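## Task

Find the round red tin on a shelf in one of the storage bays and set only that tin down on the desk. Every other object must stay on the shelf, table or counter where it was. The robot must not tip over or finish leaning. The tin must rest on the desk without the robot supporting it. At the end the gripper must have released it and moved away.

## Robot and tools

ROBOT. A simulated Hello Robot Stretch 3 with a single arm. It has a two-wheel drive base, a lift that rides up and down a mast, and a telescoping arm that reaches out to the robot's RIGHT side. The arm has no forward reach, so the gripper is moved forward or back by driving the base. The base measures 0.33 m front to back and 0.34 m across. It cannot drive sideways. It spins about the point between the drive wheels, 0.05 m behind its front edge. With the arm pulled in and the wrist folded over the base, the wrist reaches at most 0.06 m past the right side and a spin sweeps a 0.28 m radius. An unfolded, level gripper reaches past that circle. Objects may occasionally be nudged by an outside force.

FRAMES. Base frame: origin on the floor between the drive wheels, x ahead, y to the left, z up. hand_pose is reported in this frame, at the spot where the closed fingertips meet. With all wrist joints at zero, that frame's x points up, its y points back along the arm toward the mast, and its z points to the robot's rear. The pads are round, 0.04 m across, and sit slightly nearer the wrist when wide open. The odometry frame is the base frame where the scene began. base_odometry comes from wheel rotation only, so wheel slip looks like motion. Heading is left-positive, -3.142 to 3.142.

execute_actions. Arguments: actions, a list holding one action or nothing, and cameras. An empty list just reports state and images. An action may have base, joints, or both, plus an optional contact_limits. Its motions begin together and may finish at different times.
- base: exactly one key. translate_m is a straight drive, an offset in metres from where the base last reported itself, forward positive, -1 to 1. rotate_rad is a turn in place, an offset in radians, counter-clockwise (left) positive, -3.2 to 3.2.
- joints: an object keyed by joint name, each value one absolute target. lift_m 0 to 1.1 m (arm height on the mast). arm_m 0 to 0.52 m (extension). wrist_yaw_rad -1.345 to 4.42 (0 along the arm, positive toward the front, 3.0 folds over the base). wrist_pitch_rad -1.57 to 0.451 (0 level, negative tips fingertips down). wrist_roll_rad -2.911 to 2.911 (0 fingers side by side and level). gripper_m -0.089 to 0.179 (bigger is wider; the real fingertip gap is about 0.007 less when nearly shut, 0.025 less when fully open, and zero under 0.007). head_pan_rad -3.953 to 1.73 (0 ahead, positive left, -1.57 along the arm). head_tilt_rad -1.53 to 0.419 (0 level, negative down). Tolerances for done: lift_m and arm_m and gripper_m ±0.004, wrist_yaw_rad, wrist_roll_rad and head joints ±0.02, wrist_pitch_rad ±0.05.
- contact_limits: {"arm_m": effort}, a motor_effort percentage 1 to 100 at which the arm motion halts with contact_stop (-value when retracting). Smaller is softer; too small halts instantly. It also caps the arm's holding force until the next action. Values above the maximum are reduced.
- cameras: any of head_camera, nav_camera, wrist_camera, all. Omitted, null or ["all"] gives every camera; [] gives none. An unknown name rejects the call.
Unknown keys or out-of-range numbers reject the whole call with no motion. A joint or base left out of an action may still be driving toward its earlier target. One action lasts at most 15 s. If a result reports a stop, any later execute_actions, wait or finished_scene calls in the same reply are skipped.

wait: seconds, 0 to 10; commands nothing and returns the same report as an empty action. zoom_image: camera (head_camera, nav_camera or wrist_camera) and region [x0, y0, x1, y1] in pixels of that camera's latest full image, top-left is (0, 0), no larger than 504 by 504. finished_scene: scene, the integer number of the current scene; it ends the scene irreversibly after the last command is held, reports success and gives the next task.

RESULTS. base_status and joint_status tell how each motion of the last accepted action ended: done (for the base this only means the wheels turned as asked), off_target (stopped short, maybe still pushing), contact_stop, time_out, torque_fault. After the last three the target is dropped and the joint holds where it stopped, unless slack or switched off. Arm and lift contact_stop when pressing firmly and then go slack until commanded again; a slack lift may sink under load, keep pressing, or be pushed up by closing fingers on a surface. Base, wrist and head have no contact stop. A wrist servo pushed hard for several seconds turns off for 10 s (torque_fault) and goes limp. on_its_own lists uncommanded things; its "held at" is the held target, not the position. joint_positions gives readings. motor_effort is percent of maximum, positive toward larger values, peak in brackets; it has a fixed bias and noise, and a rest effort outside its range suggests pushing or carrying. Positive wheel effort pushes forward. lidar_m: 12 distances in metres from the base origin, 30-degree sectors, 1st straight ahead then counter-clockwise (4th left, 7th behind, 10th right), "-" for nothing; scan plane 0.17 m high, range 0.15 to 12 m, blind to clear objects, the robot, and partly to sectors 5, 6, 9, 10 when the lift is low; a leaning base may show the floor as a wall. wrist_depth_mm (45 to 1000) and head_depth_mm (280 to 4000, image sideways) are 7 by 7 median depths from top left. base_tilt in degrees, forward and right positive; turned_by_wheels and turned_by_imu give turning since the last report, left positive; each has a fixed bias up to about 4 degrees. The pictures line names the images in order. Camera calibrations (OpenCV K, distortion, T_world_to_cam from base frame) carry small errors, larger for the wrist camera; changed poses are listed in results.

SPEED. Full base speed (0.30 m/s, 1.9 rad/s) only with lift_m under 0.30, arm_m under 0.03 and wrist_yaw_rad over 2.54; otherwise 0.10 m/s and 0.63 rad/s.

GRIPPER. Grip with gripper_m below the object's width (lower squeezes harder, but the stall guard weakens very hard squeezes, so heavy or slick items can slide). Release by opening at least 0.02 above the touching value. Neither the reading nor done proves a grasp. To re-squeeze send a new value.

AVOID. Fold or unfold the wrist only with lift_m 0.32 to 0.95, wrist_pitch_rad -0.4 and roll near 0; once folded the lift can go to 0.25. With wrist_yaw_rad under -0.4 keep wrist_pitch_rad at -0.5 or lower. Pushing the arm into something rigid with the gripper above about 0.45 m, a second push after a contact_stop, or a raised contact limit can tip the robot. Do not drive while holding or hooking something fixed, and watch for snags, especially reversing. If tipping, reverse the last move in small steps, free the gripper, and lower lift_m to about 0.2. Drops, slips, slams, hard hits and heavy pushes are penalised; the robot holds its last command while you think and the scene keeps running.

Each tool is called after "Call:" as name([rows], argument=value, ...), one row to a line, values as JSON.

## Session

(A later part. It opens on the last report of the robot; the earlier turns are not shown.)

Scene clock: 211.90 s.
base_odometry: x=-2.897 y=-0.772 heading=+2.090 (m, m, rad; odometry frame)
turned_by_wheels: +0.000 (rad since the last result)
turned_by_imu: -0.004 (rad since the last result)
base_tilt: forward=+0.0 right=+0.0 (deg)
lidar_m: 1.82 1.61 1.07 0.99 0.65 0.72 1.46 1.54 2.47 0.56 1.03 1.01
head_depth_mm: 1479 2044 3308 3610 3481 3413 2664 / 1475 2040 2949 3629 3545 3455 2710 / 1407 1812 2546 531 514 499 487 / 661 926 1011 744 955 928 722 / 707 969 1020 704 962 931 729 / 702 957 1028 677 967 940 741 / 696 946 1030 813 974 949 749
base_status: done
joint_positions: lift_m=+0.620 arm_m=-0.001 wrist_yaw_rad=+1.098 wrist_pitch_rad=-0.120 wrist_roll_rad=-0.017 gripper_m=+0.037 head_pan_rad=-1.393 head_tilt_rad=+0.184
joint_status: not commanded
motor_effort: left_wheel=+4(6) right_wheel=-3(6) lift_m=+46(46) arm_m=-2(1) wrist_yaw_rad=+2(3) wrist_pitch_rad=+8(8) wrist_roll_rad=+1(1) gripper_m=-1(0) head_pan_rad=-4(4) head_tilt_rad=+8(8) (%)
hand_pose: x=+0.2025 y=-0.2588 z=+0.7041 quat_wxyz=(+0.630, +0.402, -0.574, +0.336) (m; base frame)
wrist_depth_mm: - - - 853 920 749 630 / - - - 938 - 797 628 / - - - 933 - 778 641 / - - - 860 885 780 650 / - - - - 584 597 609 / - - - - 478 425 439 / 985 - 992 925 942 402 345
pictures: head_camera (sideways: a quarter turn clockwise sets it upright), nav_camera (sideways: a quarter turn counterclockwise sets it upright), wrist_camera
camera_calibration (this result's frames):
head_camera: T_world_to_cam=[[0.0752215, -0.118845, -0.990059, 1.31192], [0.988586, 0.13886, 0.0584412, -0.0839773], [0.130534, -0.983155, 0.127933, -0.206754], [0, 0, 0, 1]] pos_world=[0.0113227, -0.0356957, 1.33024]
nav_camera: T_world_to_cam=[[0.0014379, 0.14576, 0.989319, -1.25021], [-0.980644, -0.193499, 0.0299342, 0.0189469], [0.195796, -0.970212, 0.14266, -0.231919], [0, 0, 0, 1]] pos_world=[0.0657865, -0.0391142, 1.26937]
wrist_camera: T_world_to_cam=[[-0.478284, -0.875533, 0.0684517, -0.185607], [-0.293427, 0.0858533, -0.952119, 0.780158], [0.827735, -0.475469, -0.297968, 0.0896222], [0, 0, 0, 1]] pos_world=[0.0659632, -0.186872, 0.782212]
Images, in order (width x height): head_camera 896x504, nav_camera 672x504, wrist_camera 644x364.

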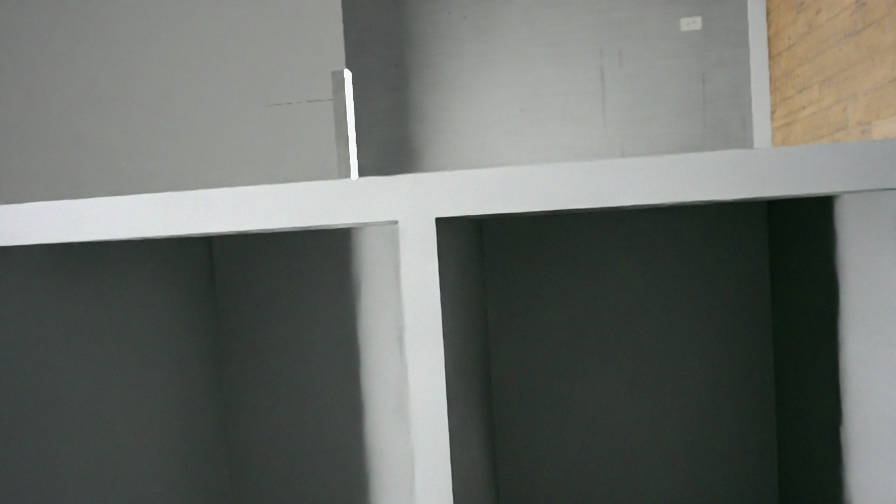

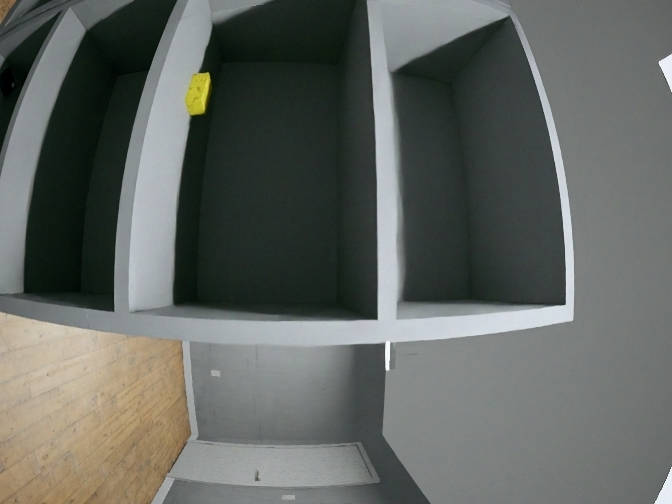

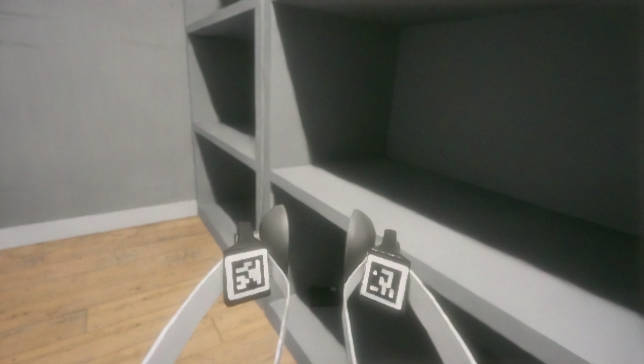

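Call:
execute_actions([
  {"base":{"translate_m":-0.8},"joints":{"wrist_pitch_rad":-0.4,"wrist_yaw_rad":3.0,"head_tilt_rad":-0.6}},
], cameras=[])

Call:
execute_actions([
  {"base":{"rotate_rad":-1.55},"joints":{"lift_m":0.26}},
], cameras=[])

Call:
execute_actions([
  {"base":{"translate_m":1.0}},
], cameras=[])

Call:
execute_actions([
  {"base":{"translate_m":1.0}},
], cameras=[])

Call:
execute_actions([
  {"base":{"translate_m":0.65},"joints":{"head_pan_rad":0.9}},
], cameras=["head_camera","nav_camera"])

Scene clock: 230.30 s.
base_odometry: x=-2.500 y=-1.467 heading=+2.090 (m, m, rad; odometry frame)
turned_by_wheels: +0.000 (rad since the last result)
turned_by_imu: -0.003 (rad since the last result)
base_tilt: forward=+0.0 right=+0.0 (deg)
lidar_m: 1.76 1.46 0.52 0.49 0.90 0.86 0.67 0.55 0.96 3.00 1.23 1.00
head_depth_mm: 3102 3405 2948 2133 1670 1373 1172 / 3209 3541 2978 2160 1680 1384 1170 / 3209 3574 2996 2139 1694 1382 1171 / 3188 3564 2976 2143 1697 1391 1175 / 3191 3556 3011 2164 1696 1395 1180 / 3099 3483 2907 2189 1702 1395 1186 / 2028 2005 2268 2190 1707 1399 1186
base_status: done
joint_positions: lift_m=+0.620 arm_m=-0.001 wrist_yaw_rad=+2.998 wrist_pitch_rad=-0.414 wrist_roll_rad=-0.017 gripper_m=+0.037 head_pan_rad=-1.393 head_tilt_rad=-0.592
joint_status: all done
motor_effort: left_wheel=+5(7) right_wheel=-3(6) lift_m=+46(46) arm_m=-1(1) wrist_yaw_rad=+2(4) wrist_pitch_rad=+5(6) wrist_roll_rad=+1(1) gripper_m=+0(1) head_pan_rad=-5(3) head_tilt_rad=-4(36) (%)
hand_pose: x=+0.0109 y=+0.0784 z=+0.6334 quat_wxyz=(+0.194, +0.694, +0.097, +0.686) (m; base frame)
wrist_depth_mm: 730 - 853 902 933 - - / 790 - 956 976 - - - / 871 933 - 719 745 - - / 980 985 - 681 733 - - / 990 - - 760 816 - - / 871 915 - 880 944 989 933 / 734 769 764 810 786 804 833
pictures: none
No camera images: the call's "cameras" was empty. Leave "cameras" out to get every camera's image.

Scene clock: 234.40 s.
base_odometry: x=-2.500 y=-1.467 heading=+0.540 (m, m, rad; odometry frame)
turned_by_wheels: -1.550 (rad since the last result)
turned_by_imu: -1.523 (rad since the last result)
base_tilt: forward=+0.1 right=-0.1 (deg)
lidar_m: 3.19 1.20 1.00 2.62 1.42 0.51 0.49 0.91 0.86 0.67 0.55 0.96
head_depth_mm: 924 1033 1142 950 745 614 1168 / 929 1035 1150 956 748 617 1170 / 929 1042 1147 965 752 617 1172 / 935 1043 1162 966 756 620 1174 / 939 1048 1163 971 758 621 1179 / 941 1049 1167 977 761 624 1134 / 945 1059 1176 978 762 627 1186
base_status: done
joint_positions: lift_m=+0.260 arm_m=-0.001 wrist_yaw_rad=+2.998 wrist_pitch_rad=-0.415 wrist_roll_rad=-0.017 gripper_m=+0.037 head_pan_rad=-1.393 head_tilt_rad=-0.593
joint_status: all done
motor_effort: left_wheel=+5(12) right_wheel=-3(7) lift_m=+36(38) arm_m=-2(1) wrist_yaw_rad=+2(2) wrist_pitch_rad=+6(6) wrist_roll_rad=+1(1) gripper_m=-1(0) head_pan_rad=-4(4) head_tilt_rad=-4(4) (%)
hand_pose: x=+0.0109 y=+0.0782 z=+0.2735 quat_wxyz=(+0.194, +0.694, +0.098, +0.686) (m; base frame)
wrist_depth_mm: - - - - - 888 931 / - - - - - 965 - / 832 853 907 926 981 988 - / 633 649 696 702 721 748 759 / 524 539 - 556 596 599 600 / 453 - - - 483 489 513 / - - - - 413 421 428
pictures: none
No camera images: the call's "cameras" was empty. Leave "cameras" out to get every camera's image.

Scene clock: 239.33 s.
base_odometry: x=-1.642 y=-0.952 heading=+0.540 (m, m, rad; odometry frame)
turned_by_wheels: +0.000 (rad since the last result)
turned_by_imu: +0.008 (rad since the last result)
base_tilt: forward=+0.0 right=+0.0 (deg)
lidar_m: 2.88 1.35 1.35 0.85 0.87 1.55 1.49 0.79 0.64 1.05 1.07 1.37
head_depth_mm: 842 942 1060 951 746 612 556 / 847 941 1068 998 1374 1331 1149 / 850 948 1071 1235 1445 1385 1178 / 855 955 1075 1241 1461 1382 1175 / 858 955 1083 1247 1471 1398 1179 / 860 959 1087 1248 1478 1400 1188 / 865 967 1093 1259 1494 1397 1187
base_status: done
joint_positions: lift_m=+0.260 arm_m=-0.001 wrist_yaw_rad=+2.999 wrist_pitch_rad=-0.415 wrist_roll_rad=-0.017 gripper_m=+0.037 head_pan_rad=-1.393 head_tilt_rad=-0.593
joint_status: not commanded
motor_effort: left_wheel=+3(17) right_wheel=-3(6) lift_m=+37(37) arm_m=-1(1) wrist_yaw_rad=+1(2) wrist_pitch_rad=+6(6) wrist_roll_rad=+1(1) gripper_m=+0(1) head_pan_rad=-4(3) head_tilt_rad=-3(3) (%)
hand_pose: x=+0.0107 y=+0.0783 z=+0.2735 quat_wxyz=(+0.194, +0.694, +0.098, +0.686) (m; base frame)
wrist_depth_mm: - - 799 - - - - / - - 885 - - - - / 830 839 881 904 962 984 - / 638 656 675 703 725 735 762 / 524 538 - 562 601 598 625 / 453 - - - 486 481 500 / - - - - 409 425 428
pictures: none
No camera images: the call's "cameras" was empty. Leave "cameras" out to get every camera's image.

Scene clock: 244.37 s.
base_odometry: x=-0.785 y=-0.438 heading=+0.540 (m, m, rad; odometry frame)
turned_by_wheels: +0.000 (rad since the last result)
turned_by_imu: +0.007 (rad since the last result)
base_tilt: forward=+0.0 right=+0.0 (deg)
lidar_m: 1.88 1.70 1.00 0.94 1.36 1.28 2.49 1.35 1.02 0.96 0.98 1.23
head_depth_mm: 767 856 969 1116 1299 1381 1167 / 770 859 967 1117 1314 1378 1167 / 775 864 980 1121 1319 1387 1178 / 779 867 983 1128 1337 1385 1182 / 782 871 990 1139 1348 1391 1180 / 782 878 996 1149 1350 1394 1184 / 789 884 1000 1155 1360 1402 1185
base_status: done
joint_positions: lift_m=+0.260 arm_m=-0.001 wrist_yaw_rad=+2.999 wrist_pitch_rad=-0.415 wrist_roll_rad=-0.017 gripper_m=+0.037 head_pan_rad=-1.393 head_tilt_rad=-0.593
joint_status: not commanded
motor_effort: left_wheel=+2(17) right_wheel=-2(4) lift_m=+37(36) arm_m=-1(1) wrist_yaw_rad=+1(1) wrist_pitch_rad=+6(6) wrist_roll_rad=+1(1) gripper_m=+0(0) head_pan_rad=-4(3) head_tilt_rad=-3(4) (%)
hand_pose: x=+0.0107 y=+0.0783 z=+0.2735 quat_wxyz=(+0.194, +0.694, +0.098, +0.686) (m; base frame)
wrist_depth_mm: - - - 925 - - - / - - - - - - - / 844 851 914 927 963 - - / 656 678 665 717 717 755 760 / 527 536 - 561 593 592 608 / 460 - - - 482 497 498 / - - - - 410 420 426
pictures: none
No camera images: the call's "cameras" was empty. Leave "cameras" out to get every camera's image.

Scene clock: 248.27 s.
base_odometry: x=-0.227 y=-0.103 heading=+0.540 (m, m, rad; odometry frame)
turned_by_wheels: +0.000 (rad since the last result)
turned_by_imu: +0.005 (rad since the last result)
base_tilt: forward=+0.0 right=-0.1 (deg)
lidar_m: 1.23 1.25 1.26 1.00 1.01 1.83 3.13 1.41 0.97 0.90 0.90 1.17
head_depth_mm: 1090 1192 1309 1456 1573 1376 1165 / 1179 1291 1434 1615 1669 1375 1171 / 1258 1403 1586 1796 1681 1376 1172 / 1169 1299 1469 1664 1697 1391 1175 / 1068 1171 1323 1545 1663 1384 1182 / 1702 1629 1803 2047 1700 1388 1180 / 1685 1808 1924 2103 1710 1390 1185
base_status: done
joint_positions: lift_m=+0.260 arm_m=-0.001 wrist_yaw_rad=+2.999 wrist_pitch_rad=-0.415 wrist_roll_rad=-0.017 gripper_m=+0.037 head_pan_rad=+0.893 head_tilt_rad=-0.593
joint_status: all done
motor_effort: left_wheel=+2(15) right_wheel=-1(5) lift_m=+36(37) arm_m=-1(1) wrist_yaw_rad=+2(2) wrist_pitch_rad=+6(6) wrist_roll_rad=+1(1) gripper_m=+1(0) head_pan_rad=+4(51) head_tilt_rad=-3(3) (%)
hand_pose: x=+0.0107 y=+0.0783 z=+0.2734 quat_wxyz=(+0.194, +0.694, +0.098, +0.686) (m; base frame)
wrist_depth_mm: 864 - - - - - - / 950 - - - - - - / 845 839 882 924 956 994 - / 643 657 695 688 720 760 780 / 529 541 - 572 578 584 601 / 457 - - - 479 499 503 / - - - - 417 422 424
pictures: head_camera (sideways: a quarter turn clockwise sets it upright), nav_camera (sideways: a quarter turn counterclockwise sets it upright)
camera_calibration (this result's frames):
head_camera: T_world_to_cam=[[-0.418885, -0.435596, -0.796738, 1.0623], [-0.734255, 0.678709, 0.0149687, -0.0168325], [0.534233, 0.591279, -0.604139, 0.743607], [0, 0, 0, 1]] pos_world=[0.0353621, 0.034477, 1.29587]
nav_camera: T_world_to_cam=[[0.350303, 0.478315, 0.805296, -1.0118], [0.799242, -0.600938, 0.00926419, 0.0350205], [0.488364, 0.640381, -0.5928, 0.723544], [0, 0, 0, 1]] pos_world=[-0.0269045, 0.041662, 1.2434]
Images, in order (width x height): head_camera 896x504, nav_camera 672x504.

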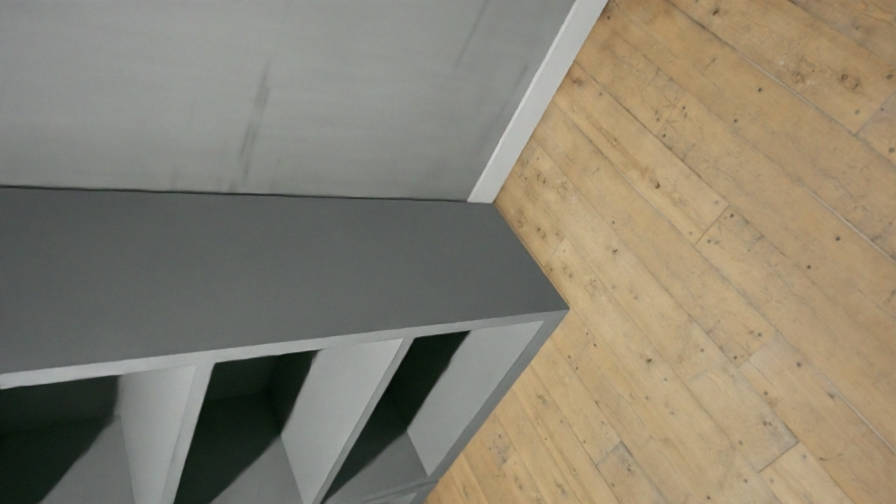

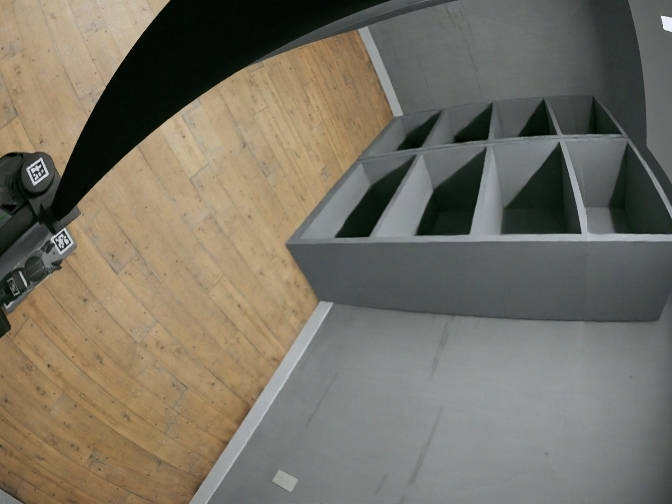

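Call:
execute_actions([
  {"base":{"translate_m":0.2}},
], cameras=[])

Call:
execute_actions([
  {"base":{"rotate_rad":1.6},"joints":{"head_pan_rad":-0.9}},
], cameras=[])

Call:
execute_actions([
  {"base":{"translate_m":1.0}},
])

Scene clock: 264.67 s.
base_odometry: x=-0.056 y=-0.001 heading=+0.540 (m, m, rad; odometry frame)
turned_by_wheels: +0.000 (rad since the last result)
turned_by_imu: +0.002 (rad since the last result)
base_tilt: forward=+0.1 right=+0.0 (deg)
lidar_m: 1.03 1.05 1.16 1.97 1.20 2.00 3.33 1.38 0.95 0.86 0.89 1.10
head_depth_mm: 916 997 1093 1217 1372 1376 1169 / 984 1084 1202 1348 1540 1379 1164 / 1067 1182 1331 1512 1638 1382 1172 / 1145 1286 1449 1650 1690 1382 1182 / 1081 1182 1320 1473 1608 1393 1180 / 987 1073 1183 1361 1592 1396 1183 / 920 1070 1697 1972 1697 1402 1186
base_status: done
joint_positions: lift_m=+0.260 arm_m=-0.001 wrist_yaw_rad=+2.999 wrist_pitch_rad=-0.415 wrist_roll_rad=-0.017 gripper_m=+0.037 head_pan_rad=+0.893 head_tilt_rad=-0.593
joint_status: not commanded
motor_effort: left_wheel=+1(15) right_wheel=-1(6) lift_m=+37(36) arm_m=-1(1) wrist_yaw_rad=+3(1) wrist_pitch_rad=+6(6) wrist_roll_rad=+1(1) gripper_m=+0(0) head_pan_rad=+4(4) head_tilt_rad=-3(3) (%)
hand_pose: x=+0.0107 y=+0.0783 z=+0.2734 quat_wxyz=(+0.194, +0.694, +0.098, +0.686) (m; base frame)
wrist_depth_mm: 864 - - - - - 981 / 937 - - - - - 983 / 816 862 893 931 945 - 933 / 655 663 708 700 723 746 765 / 526 547 - 558 579 587 600 / 461 - - - 493 491 507 / - - - - 410 419 425
pictures: none
No camera images: the call's "cameras" was empty. Leave "cameras" out to get every camera's image.

Scene clock: 266.93 s.
base_odometry: x=-0.056 y=-0.001 heading=+2.140 (m, m, rad; odometry frame)
turned_by_wheels: +1.600 (rad since the last result)
turned_by_imu: +1.570 (rad since the last result)
base_tilt: forward=+0.0 right=+0.0 (deg)
lidar_m: 1.73 1.07 2.00 2.15 1.35 0.94 0.86 0.90 1.09 1.03 1.06 1.16
head_depth_mm: 848 928 1026 1152 1309 1375 1172 / 890 983 1097 1246 1420 1381 1168 / 944 1054 1179 1348 1550 1384 1175 / 1008 1128 1271 1475 1635 1382 1178 / 1079 1212 1398 1631 1700 1393 1175 / 1139 1241 1369 1496 1595 1391 1181 / 1038 1116 1202 1299 1505 1402 1183
base_status: done
joint_positions: lift_m=+0.260 arm_m=-0.001 wrist_yaw_rad=+2.999 wrist_pitch_rad=-0.415 wrist_roll_rad=-0.017 gripper_m=+0.037 head_pan_rad=-0.893 head_tilt_rad=-0.593
joint_status: all done
motor_effort: left_wheel=-3(13) right_wheel=+3(13) lift_m=+36(37) arm_m=-2(1) wrist_yaw_rad=+2(2) wrist_pitch_rad=+6(6) wrist_roll_rad=+1(1) gripper_m=+0(1) head_pan_rad=-4(52) head_tilt_rad=-3(3) (%)
hand_pose: x=+0.0107 y=+0.0782 z=+0.2734 quat_wxyz=(+0.194, +0.694, +0.098, +0.686) (m; base frame)
wrist_depth_mm: - - - - - - - / - - - - - - 977 / 832 830 896 937 948 - 968 / 653 649 691 701 716 738 763 / 526 536 - 566 594 590 602 / 461 - - - 483 492 495 / - - - - 412 415 424
pictures: none
No camera images: the call's "cameras" was empty. Leave "cameras" out to get every camera's image.

Scene clock: 271.87 s.
base_odometry: x=-0.595 y=+0.842 heading=+2.140 (m, m, rad; odometry frame)
turned_by_wheels: +0.000 (rad since the last result)
turned_by_imu: +0.007 (rad since the last result)
base_tilt: forward=+0.0 right=+0.0 (deg)
lidar_m: 1.88 0.60 0.43 0.41 2.60 1.99 1.86 1.47 1.03 0.51 0.99 1.03
head_depth_mm: 786 863 697 573 986 809 1118 / 834 907 702 1130 991 861 1099 / 884 971 707 1195 992 1241 1132 / 939 1017 711 1272 992 1311 1173 / 1005 1082 759 1284 1069 1329 1182 / 1010 1053 814 1236 1381 1359 1182 / 907 960 998 1139 1309 1391 1186
base_status: done
joint_positions: lift_m=+0.260 arm_m=-0.001 wrist_yaw_rad=+2.999 wrist_pitch_rad=-0.415 wrist_roll_rad=-0.017 gripper_m=+0.037 head_pan_rad=-0.893 head_tilt_rad=-0.593
joint_status: not commanded
motor_effort: left_wheel=-4(10) right_wheel=+3(10) lift_m=+36(37) arm_m=-2(2) wrist_yaw_rad=+2(1) wrist_pitch_rad=+6(6) wrist_roll_rad=+1(1) gripper_m=+0(1) head_pan_rad=-3(5) head_tilt_rad=-3(3) (%)
hand_pose: x=+0.0107 y=+0.0782 z=+0.2734 quat_wxyz=(+0.194, +0.694, +0.098, +0.686) (m; base frame)
wrist_depth_mm: - - - 417 437 457 483 / - - - 455 481 507 532 / 826 838 896 510 536 564 611 / 647 669 680 558 607 642 690 / 534 528 - 572 588 597 607 / 462 - - - 487 498 499 / - - - - 413 423 427
pictures: head_camera (sideways: a quarter turn clockwise sets it upright), nav_camera (sideways: a quarter turn counterclockwise sets it upright), wrist_camera
camera_calibration (this result's frames):
head_camera: T_world_to_cam=[[-0.336183, 0.502199, -0.796729, 1.06178], [0.81976, 0.572511, 0.0149677, -0.0263107], [0.463653, -0.648095, -0.604151, 0.744053], [0, 0, 0, 1]] pos_world=[0.0335385, -0.0359451, 1.29587]
nav_camera: T_world_to_cam=[[0.392553, -0.444313, 0.805288, -1.01205], [-0.757648, -0.652597, 0.00926369, 0.0445182], [0.521412, -0.613761, -0.592812, 0.723358], [0, 0, 0, 1]] pos_world=[0.0538448, 0.0233546, 1.24339]
wrist_camera: T_world_to_cam=[[0.986267, -0.147949, 0.0734122, -0.0267322], [-0.0237792, -0.567056, -0.823336, 0.297903], [0.163441, 0.810283, -0.562787, 0.259281], [0, 0, 0, 1]] pos_world=[-0.00892822, -0.0451187, 0.393157]
Images, in order (width x height): head_camera 896x504, nav_camera 672x504, wrist_camera 644x364.

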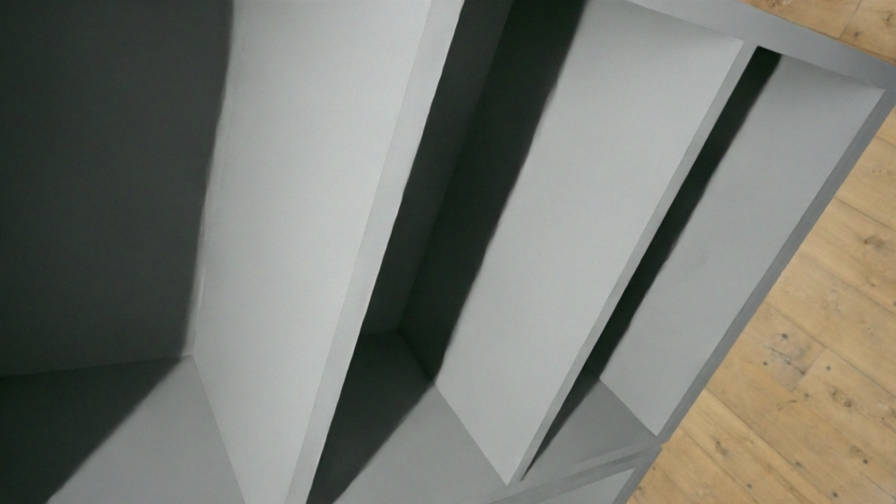

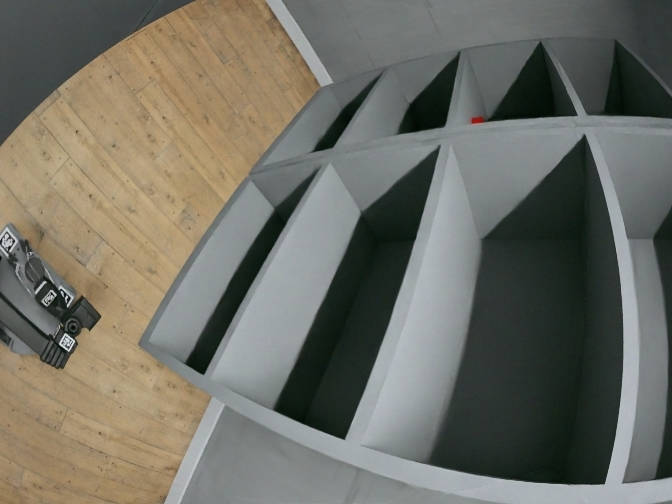

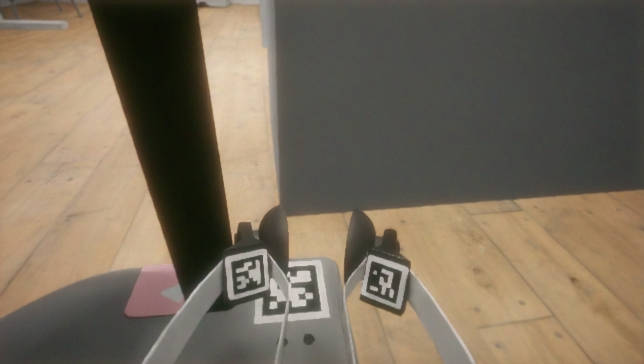

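Call:
execute_actions([
  {"base":{"rotate_rad":-0.03},"joints":{"lift_m":0.6}},
], cameras=[])

Call:
execute_actions([
  {"base":{"translate_m":0.9},"joints":{"head_pan_rad":-1.4,"head_tilt_rad":-0.7}},
], cameras=["head_camera"])

Scene clock: 280.57 s.
base_odometry: x=-0.595 y=+0.842 heading=+2.110 (m, m, rad; odometry frame)
turned_by_wheels: -0.030 (rad since the last result)
turned_by_imu: -0.028 (rad since the last result)
base_tilt: forward=+0.0 right=+0.0 (deg)
lidar_m: 1.88 0.62 0.43 0.40 2.58 2.01 1.86 1.52 1.04 0.51 0.98 1.03
head_depth_mm: 780 857 696 573 985 789 1119 / 824 898 703 1134 988 860 1104 / 870 952 705 1178 992 1211 1125 / 923 997 709 1253 998 1274 1173 / 982 1068 756 1280 1033 1312 1179 / 1017 1085 811 1248 1114 1358 1180 / 929 981 873 1150 1287 1404 1183
base_status: done
joint_positions: lift_m=+0.600 arm_m=-0.001 wrist_yaw_rad=+2.999 wrist_pitch_rad=-0.415 wrist_roll_rad=-0.017 gripper_m=+0.037 head_pan_rad=-0.893 head_tilt_rad=-0.593
joint_status: all done
motor_effort: left_wheel=+0(7) right_wheel=+0(6) lift_m=+46(48) arm_m=-2(2) wrist_yaw_rad=+2(2) wrist_pitch_rad=+6(6) wrist_roll_rad=+1(1) gripper_m=+1(1) head_pan_rad=-4(4) head_tilt_rad=-3(3) (%)
hand_pose: x=+0.0107 y=+0.0782 z=+0.6131 quat_wxyz=(+0.194, +0.694, +0.098, +0.686) (m; base frame)
wrist_depth_mm: - - - 413 444 469 497 / - - - 454 486 526 551 / - - - 507 548 589 642 / - - - 578 604 664 748 / - - - 643 721 763 910 / 830 864 - 750 849 885 923 / 736 744 754 754 770 793 819
pictures: none
No camera images: the call's "cameras" was empty. Leave "cameras" out to get every camera's image.

Scene clock: 290.87 s.
base_odometry: x=-1.057 y=+1.614 heading=+2.110 (m, m, rad; odometry frame)
turned_by_wheels: +0.000 (rad since the last result)
turned_by_imu: +0.008 (rad since the last result)
base_tilt: forward=+0.0 right=+0.0 (deg)
lidar_m: 0.98 0.73 0.50 0.47 0.48 0.63 2.76 0.96 0.95 0.44 0.45 1.03
head_depth_mm: 718 770 573 1014 908 1150 1106 / 725 776 577 1052 913 1153 1108 / 352 697 532 1026 889 1152 1108 / 379 404 471 557 671 876 1112 / 343 398 482 579 894 1160 1115 / 738 793 584 1061 921 1185 1116 / 745 800 587 1067 923 1188 1127
base_status: done
joint_positions: lift_m=+0.600 arm_m=-0.001 wrist_yaw_rad=+2.999 wrist_pitch_rad=-0.415 wrist_roll_rad=-0.017 gripper_m=+0.037 head_pan_rad=-1.393 head_tilt_rad=-0.691
joint_status: all done
motor_effort: left_wheel=+0(8) right_wheel=+0(4) lift_m=+46(46) arm_m=-2(1) wrist_yaw_rad=+1(1) wrist_pitch_rad=+6(6) wrist_roll_rad=+1(1) gripper_m=+1(0) head_pan_rad=-3(36) head_tilt_rad=-4(15) (%)
hand_pose: x=+0.0107 y=+0.0782 z=+0.6131 quat_wxyz=(+0.194, +0.694, +0.098, +0.686) (m; base frame)
wrist_depth_mm: 410 - 459 484 503 533 578 / 442 - 508 533 571 598 643 / 489 514 560 594 626 659 735 / 535 561 617 668 703 775 878 / 591 632 - 750 822 905 919 / 674 726 - 832 920 923 895 / 718 733 740 784 786 781 780
pictures: head_camera (sideways: a quarter turn clockwise sets it upright)
camera_calibration (this result's frames):
head_camera: T_world_to_cam=[[-0.0675535, 0.675464, -0.734292, 0.978759], [0.994073, 0.108401, 0.00826395, -0.018645], [0.0851802, -0.729381, -0.678784, 0.843444], [0, 0, 0, 1]] pos_world=[0.0128083, -0.0439036, 1.29136]
Images, in order (width x height): head_camera 896x504.

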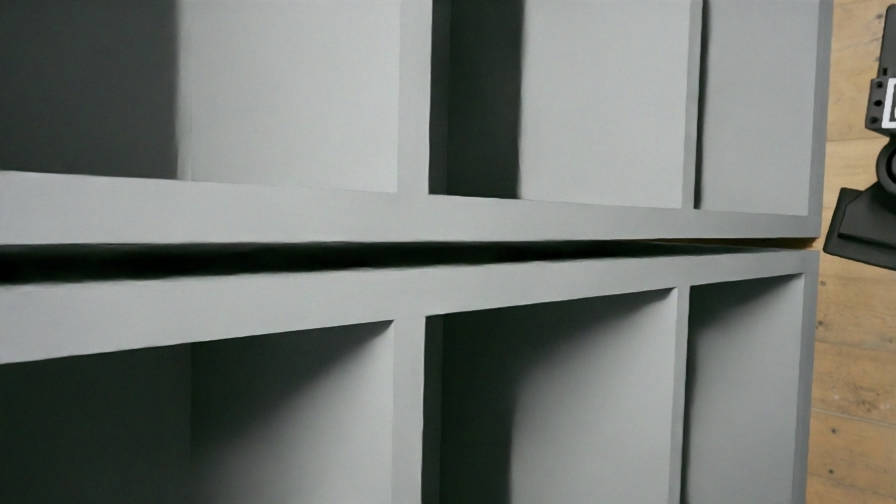

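Call:
execute_actions([
  {"base":{"translate_m":0.3},"joints":{"head_pan_rad":-1.3,"head_tilt_rad":-0.65,"wrist_yaw_rad":1.57}},
])

Scene clock: 301.97 s.
base_odometry: x=-1.211 y=+1.871 heading=+2.110 (m, m, rad; odometry frame)
turned_by_wheels: +0.000 (rad since the last result)
turned_by_imu: +0.003 (rad since the last result)
base_tilt: forward=+0.0 right=+0.0 (deg)
lidar_m: 0.68 0.69 0.53 0.50 0.51 0.66 3.06 1.22 0.47 0.64 0.89 0.72
head_depth_mm: 685 755 613 498 884 780 948 / 695 767 616 500 937 801 1099 / 706 781 618 502 939 822 1104 / 713 791 592 524 943 827 1102 / 725 805 617 525 943 847 1108 / 737 818 626 529 948 853 1126 / 748 826 631 1072 952 1178 1131
base_status: done
joint_positions: lift_m=+0.600 arm_m=-0.001 wrist_yaw_rad=+1.572 wrist_pitch_rad=-0.415 wrist_roll_rad=-0.017 gripper_m=+0.037 head_pan_rad=-1.307 head_tilt_rad=-0.656
joint_status: all done
motor_effort: left_wheel=-1(7) right_wheel=+0(6) lift_m=+46(46) arm_m=-2(1) wrist_yaw_rad=-2(4) wrist_pitch_rad=+6(6) wrist_roll_rad=+1(1) gripper_m=+1(1) head_pan_rad=+5(15) head_tilt_rad=+3(10) (%)
hand_pose: x=+0.2033 y=-0.1440 z=+0.6131 quat_wxyz=(+0.596, +0.589, -0.380, +0.392) (m; base frame)
wrist_depth_mm: 534 540 561 565 556 537 531 / 583 593 613 609 602 577 601 / 639 637 659 676 677 509 514 / 714 730 739 750 734 417 384 / 783 823 847 861 806 825 308 / 806 847 867 883 859 838 283 / 721 746 759 766 749 718 706
pictures: head_camera (sideways: a quarter turn clockwise sets it upright), nav_camera (sideways: a quarter turn counterclockwise sets it upright), wrist_camera
camera_calibration (this result's frames):
head_camera: T_world_to_cam=[[-0.118285, 0.641688, -0.75779, 1.00969], [0.981044, 0.193487, 0.0107091, -0.0217493], [0.153494, -0.742159, -0.652411, 0.808723], [0, 0, 0, 1]] pos_world=[0.0166344, -0.0434995, 1.29299]
nav_camera: T_world_to_cam=[[0.193326, -0.611909, 0.766937, -0.960844], [-0.956067, -0.29306, 0.00718005, 0.0484419], [0.220365, -0.734631, -0.641682, 0.788768], [0, 0, 0, 1]] pos_world=[0.0582529, 0.00570144, 1.2427]
wrist_camera: T_world_to_cam=[[-0.00479332, -0.99729, 0.0734142, -0.195359], [-0.564857, -0.0578807, -0.823157, 0.639326], [0.825175, -0.0454142, -0.563049, 0.341399], [0, 0, 0, 1]] pos_world=[0.0784772, -0.14232, 0.732832]
Images, in order (width x height): head_camera 896x504, nav_camera 672x504, wrist_camera 644x364.

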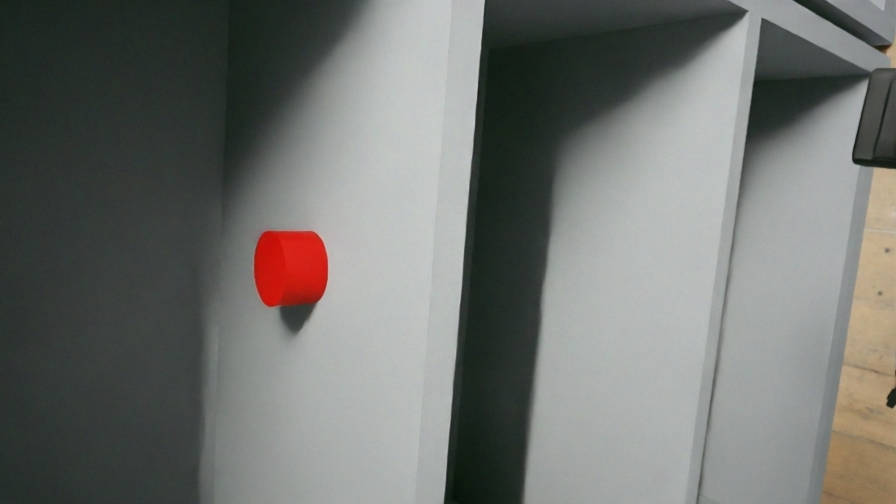

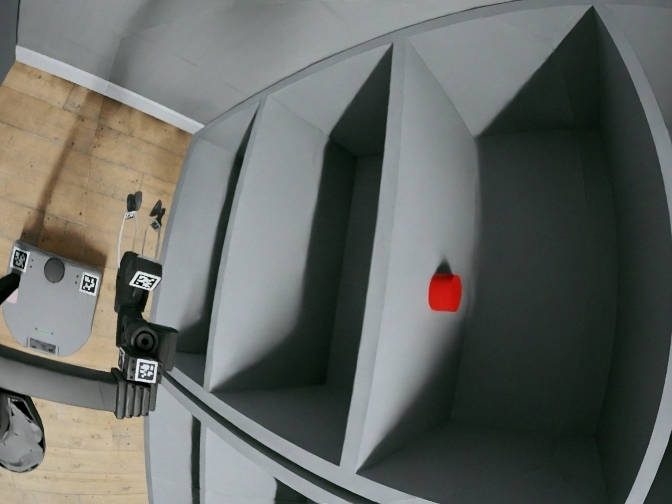

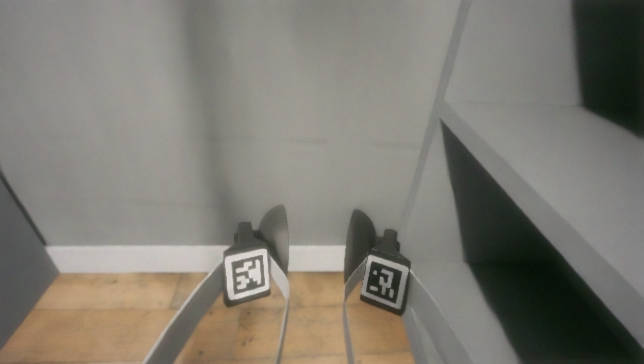

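Call:
execute_actions([
  {"base":{"translate_m":0.175},"joints":{"lift_m":0.9,"wrist_pitch_rad":0,"gripper_m":0.15}},
], cameras=[])

Call:
execute_actions([
  {"joints":{"wrist_yaw_rad":0,"head_pan_rad":-1.6}},
])

Scene clock: 318.07 s.
base_odometry: x=-1.301 y=+2.021 heading=+2.110 (m, m, rad; odometry frame)
turned_by_wheels: +0.000 (rad since the last result)
turned_by_imu: +0.002 (rad since the last result)
base_tilt: forward=+0.1 right=+0.0 (deg)
lidar_m: 0.51 0.52 0.54 0.51 0.52 0.68 3.22 0.62 0.56 0.86 0.70 0.54
head_depth_mm: 673 749 584 480 936 - - / 685 757 573 482 939 - - / 693 766 617 500 939 804 - / 705 781 621 503 947 816 - / 715 790 624 506 947 - - / 726 805 629 529 954 829 1103 / 736 809 629 530 924 855 1086
base_status: done
joint_positions: lift_m=+0.900 arm_m=-0.001 wrist_yaw_rad=+1.572 wrist_pitch_rad=-0.020 wrist_roll_rad=-0.017 gripper_m=+0.150 head_pan_rad=-1.307 head_tilt_rad=-0.656
joint_status: all done
motor_effort: left_wheel=-1(6) right_wheel=+1(5) lift_m=+46(47) arm_m=-2(2) wrist_yaw_rad=-3(3) wrist_pitch_rad=+8(9) wrist_roll_rad=+1(1) gripper_m=+2(98) head_pan_rad=+4(5) head_tilt_rad=+3(3) (%)
hand_pose: x=+0.2343 y=-0.1439 z=+1.0094 quat_wxyz=(+0.509, +0.501, -0.490, +0.500) (m; base frame)
wrist_depth_mm: 389 391 399 414 422 399 390 / 400 406 420 427 434 402 403 / 410 427 429 443 447 413 416 / 430 443 451 467 463 425 426 / 437 446 463 475 482 437 289 / 467 480 482 492 508 - 469 / 478 491 506 513 526 489 490
pictures: none
No camera images: the call's "cameras" was empty. Leave "cameras" out to get every camera's image.

Scene clock: 319.83 s.
base_odometry: x=-1.301 y=+2.021 heading=+2.110 (m, m, rad; odometry frame)
turned_by_wheels: +0.000 (rad since the last result)
turned_by_imu: +0.000 (rad since the last result)
base_tilt: forward=+0.1 right=+0.0 (deg)
lidar_m: 0.51 0.52 0.54 0.51 0.52 0.68 3.24 0.63 0.56 0.86 0.69 0.54
head_depth_mm: 718 774 611 517 897 - - / 722 799 616 520 968 - - / 713 792 618 502 - - - / 702 777 584 503 - 787 1081 / 693 770 596 506 947 809 1086 / 684 768 628 491 947 793 1086 / 675 758 632 491 951 793 1084
base_status: not commanded
joint_positions: lift_m=+0.900 arm_m=-0.001 wrist_yaw_rad=+0.002 wrist_pitch_rad=-0.016 wrist_roll_rad=-0.017 gripper_m=+0.150 head_pan_rad=-1.593 head_tilt_rad=-0.655
joint_status: all done
motor_effort: left_wheel=-1(1) right_wheel=+0(1) lift_m=+44(46) arm_m=-1(1) wrist_yaw_rad=-2(14) wrist_pitch_rad=+6(8) wrist_roll_rad=+1(1) gripper_m=+0(3) head_pan_rad=-4(30) head_tilt_rad=+3(3) (%)
hand_pose: x=-0.0209 y=-0.4001 z=+1.0104 quat_wxyz=(+0.713, +0.007, -0.701, -0.005) (m; base frame)
wrist_depth_mm: 545 550 576 585 590 532 372 / 564 570 590 607 634 537 366 / 578 598 611 611 648 532 364 / 335 347 374 344 439 457 365 / 201 226 219 228 239 273 265 / 170 177 177 183 187 - 199 / 669 697 696 725 755 540 341
pictures: head_camera (sideways: a quarter turn clockwise sets it upright), nav_camera (sideways: a quarter turn counterclockwise sets it upright), wrist_camera
camera_calibration (this result's frames):
head_camera: T_world_to_cam=[[0.0673488, 0.648906, -0.757882, 1.00868], [0.995808, -0.0908342, 0.0107189, -0.0218521], [-0.0618861, -0.755427, -0.652304, 0.809898], [0, 0, 0, 1]] pos_world=[0.00394827, -0.0447065, 1.293]
nav_camera: T_world_to_cam=[[0.0130432, -0.641481, 0.767028, -0.959862], [-0.999905, -0.0117399, 0.00718482, 0.0487031], [0.00439593, -0.767049, -0.641574, 0.789945], [0, 0, 0, 1]] pos_world=[0.0577455, -0.00923585, 1.2427]
wrist_camera: T_world_to_cam=[[-0.997362, 0.0317353, 0.0652896, -0.0817673], [-0.0576566, 0.20018, -0.978061, 1.09527], [-0.0441088, -0.979245, -0.197822, -0.0222602], [0, 0, 0, 1]] pos_world=[-0.0193842, -0.238454, 1.07217]
Images, in order (width x height): head_camera 896x504, nav_camera 672x504, wrist_camera 644x364.

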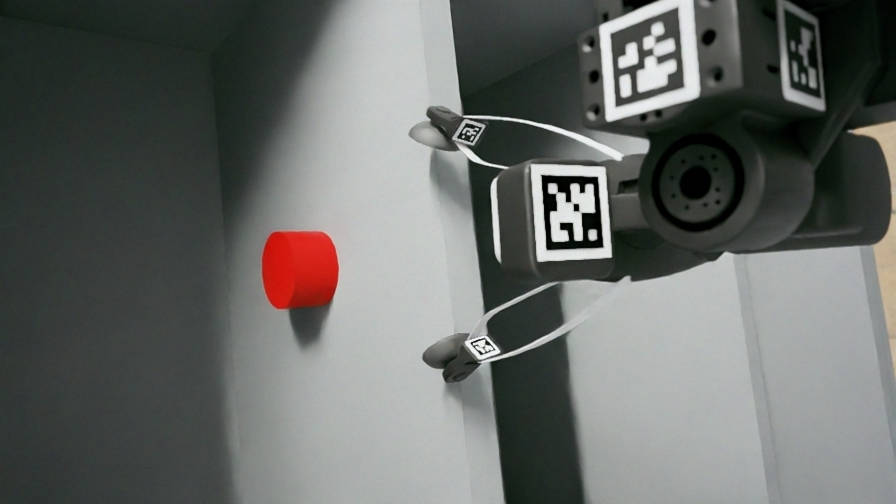

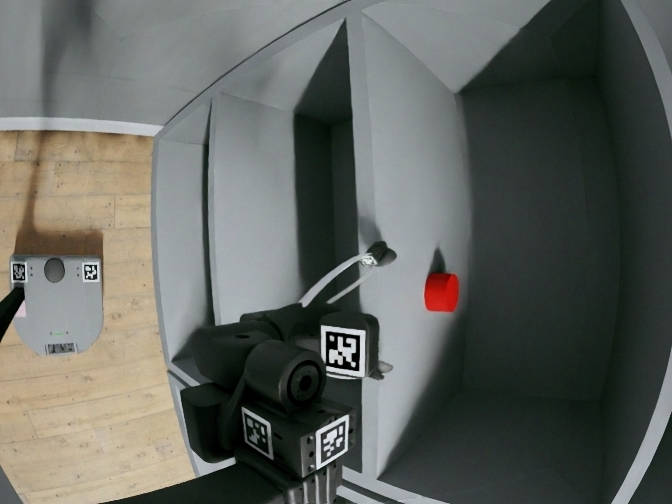

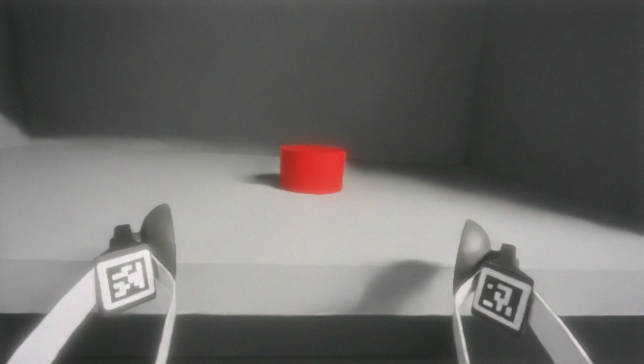

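Call:
execute_actions([
  {"joints":{"arm_m":0.19,"lift_m":0.895}},
])

Scene clock: 326.77 s.
base_odometry: x=-1.301 y=+2.021 heading=+2.110 (m, m, rad; odometry frame)
turned_by_wheels: +0.000 (rad since the last result)
turned_by_imu: +0.017 (rad since the last result)
base_tilt: forward=-0.7 right=-1.2 (deg)
lidar_m: 0.51 0.52 0.53 0.50 0.52 0.68 3.24 0.62 0.56 0.87 0.68 0.53
head_depth_mm: 731 791 640 - - 931 1088 / 740 818 694 - 927 855 1102 / 732 813 718 - 930 840 1109 / 724 813 622 - 938 824 1090 / 716 802 661 530 970 823 1098 / 706 792 666 514 973 807 1100 / 698 780 671 515 980 813 1106
base_status: not commanded
joint_positions: lift_m=+0.895 arm_m=+0.188 wrist_yaw_rad=+0.008 wrist_pitch_rad=-0.038 wrist_roll_rad=-0.025 gripper_m=+0.150 head_pan_rad=-1.593 head_tilt_rad=-0.654
joint_status: all done
on_its_own: arm_m is at rest, and its effort (+18) is outside its rest range (-14 to +14)
motor_effort: left_wheel=-4(5) right_wheel=+0(2) lift_m=+36(36) arm_m=+18(20) wrist_yaw_rad=-10(10) wrist_pitch_rad=+15(16) wrist_roll_rad=+4(3) gripper_m=-1(1) head_pan_rad=-4(3) head_tilt_rad=+2(3) (%)
hand_pose: x=-0.0195 y=-0.5886 z=+1.0000 quat_wxyz=(+0.716, +0.017, -0.698, -0.011) (m; base frame)
wrist_depth_mm: 409 414 415 420 429 430 364 / 418 428 431 436 443 452 361 / 431 443 442 447 457 464 359 / 344 369 381 201 449 456 355 / 212 233 207 173 247 282 269 / 160 148 160 164 169 - 180 / 114 121 123 125 129 129 135
pictures: head_camera (sideways: a quarter turn clockwise sets it upright), nav_camera (sideways: a quarter turn counterclockwise sets it upright), wrist_camera
camera_calibration (this result's frames):
head_camera: T_world_to_cam=[[0.0675515, 0.648041, -0.758604, 1.00962], [0.995778, -0.0911622, 0.0107954, -0.0219515], [-0.0621602, -0.75613, -0.651463, 0.808806], [0, 0, 0, 1]] pos_world=[0.00393279, -0.0447156, 1.29305]
nav_camera: T_world_to_cam=[[0.0128432, -0.640634, 0.767739, -0.960788], [-0.999909, -0.0113906, 0.00722232, 0.0486543], [0.00411812, -0.767762, -0.640722, 0.788838], [0, 0, 0, 1]] pos_world=[0.0577409, -0.00931921, 1.24271]
wrist_camera: T_world_to_cam=[[-0.99697, 0.0244633, 0.0738449, -0.0865275], [-0.0666294, 0.221409, -0.972902, 1.13008], [-0.0401503, -0.974874, -0.219108, -0.184932], [0, 0, 0, 1]] pos_world=[-0.0183936, -0.428379, 1.06533]
Images, in order (width x height): head_camera 896x504, nav_camera 672x504, wrist_camera 644x364.

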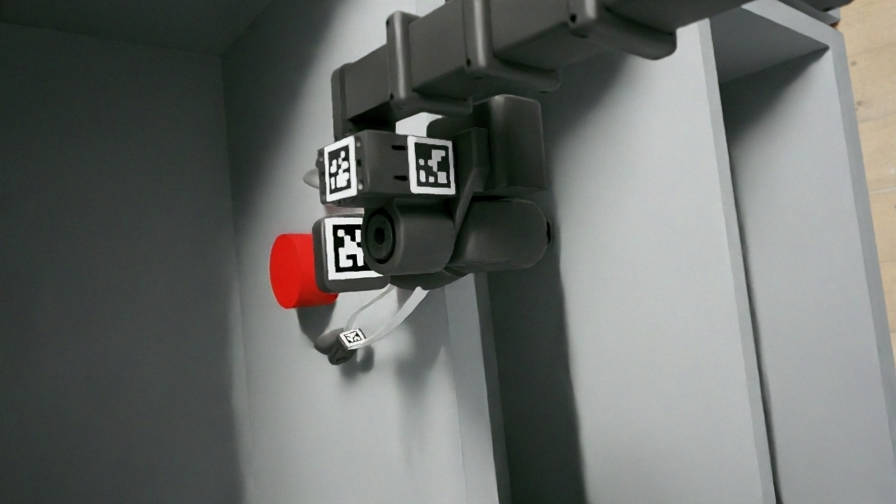

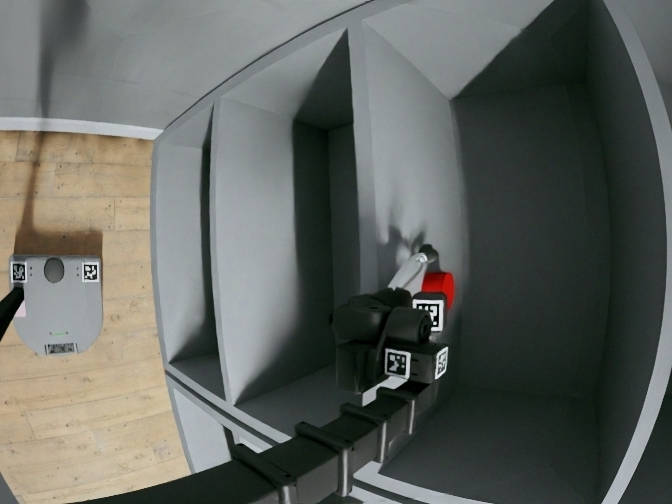

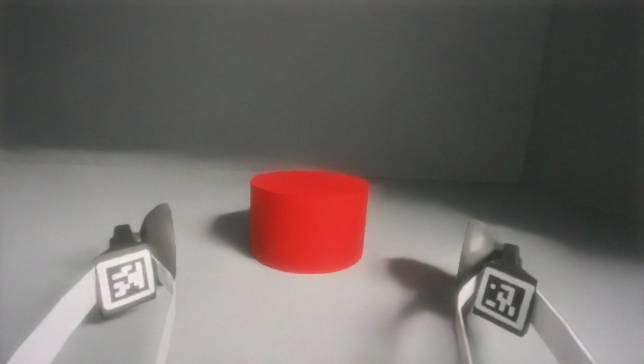

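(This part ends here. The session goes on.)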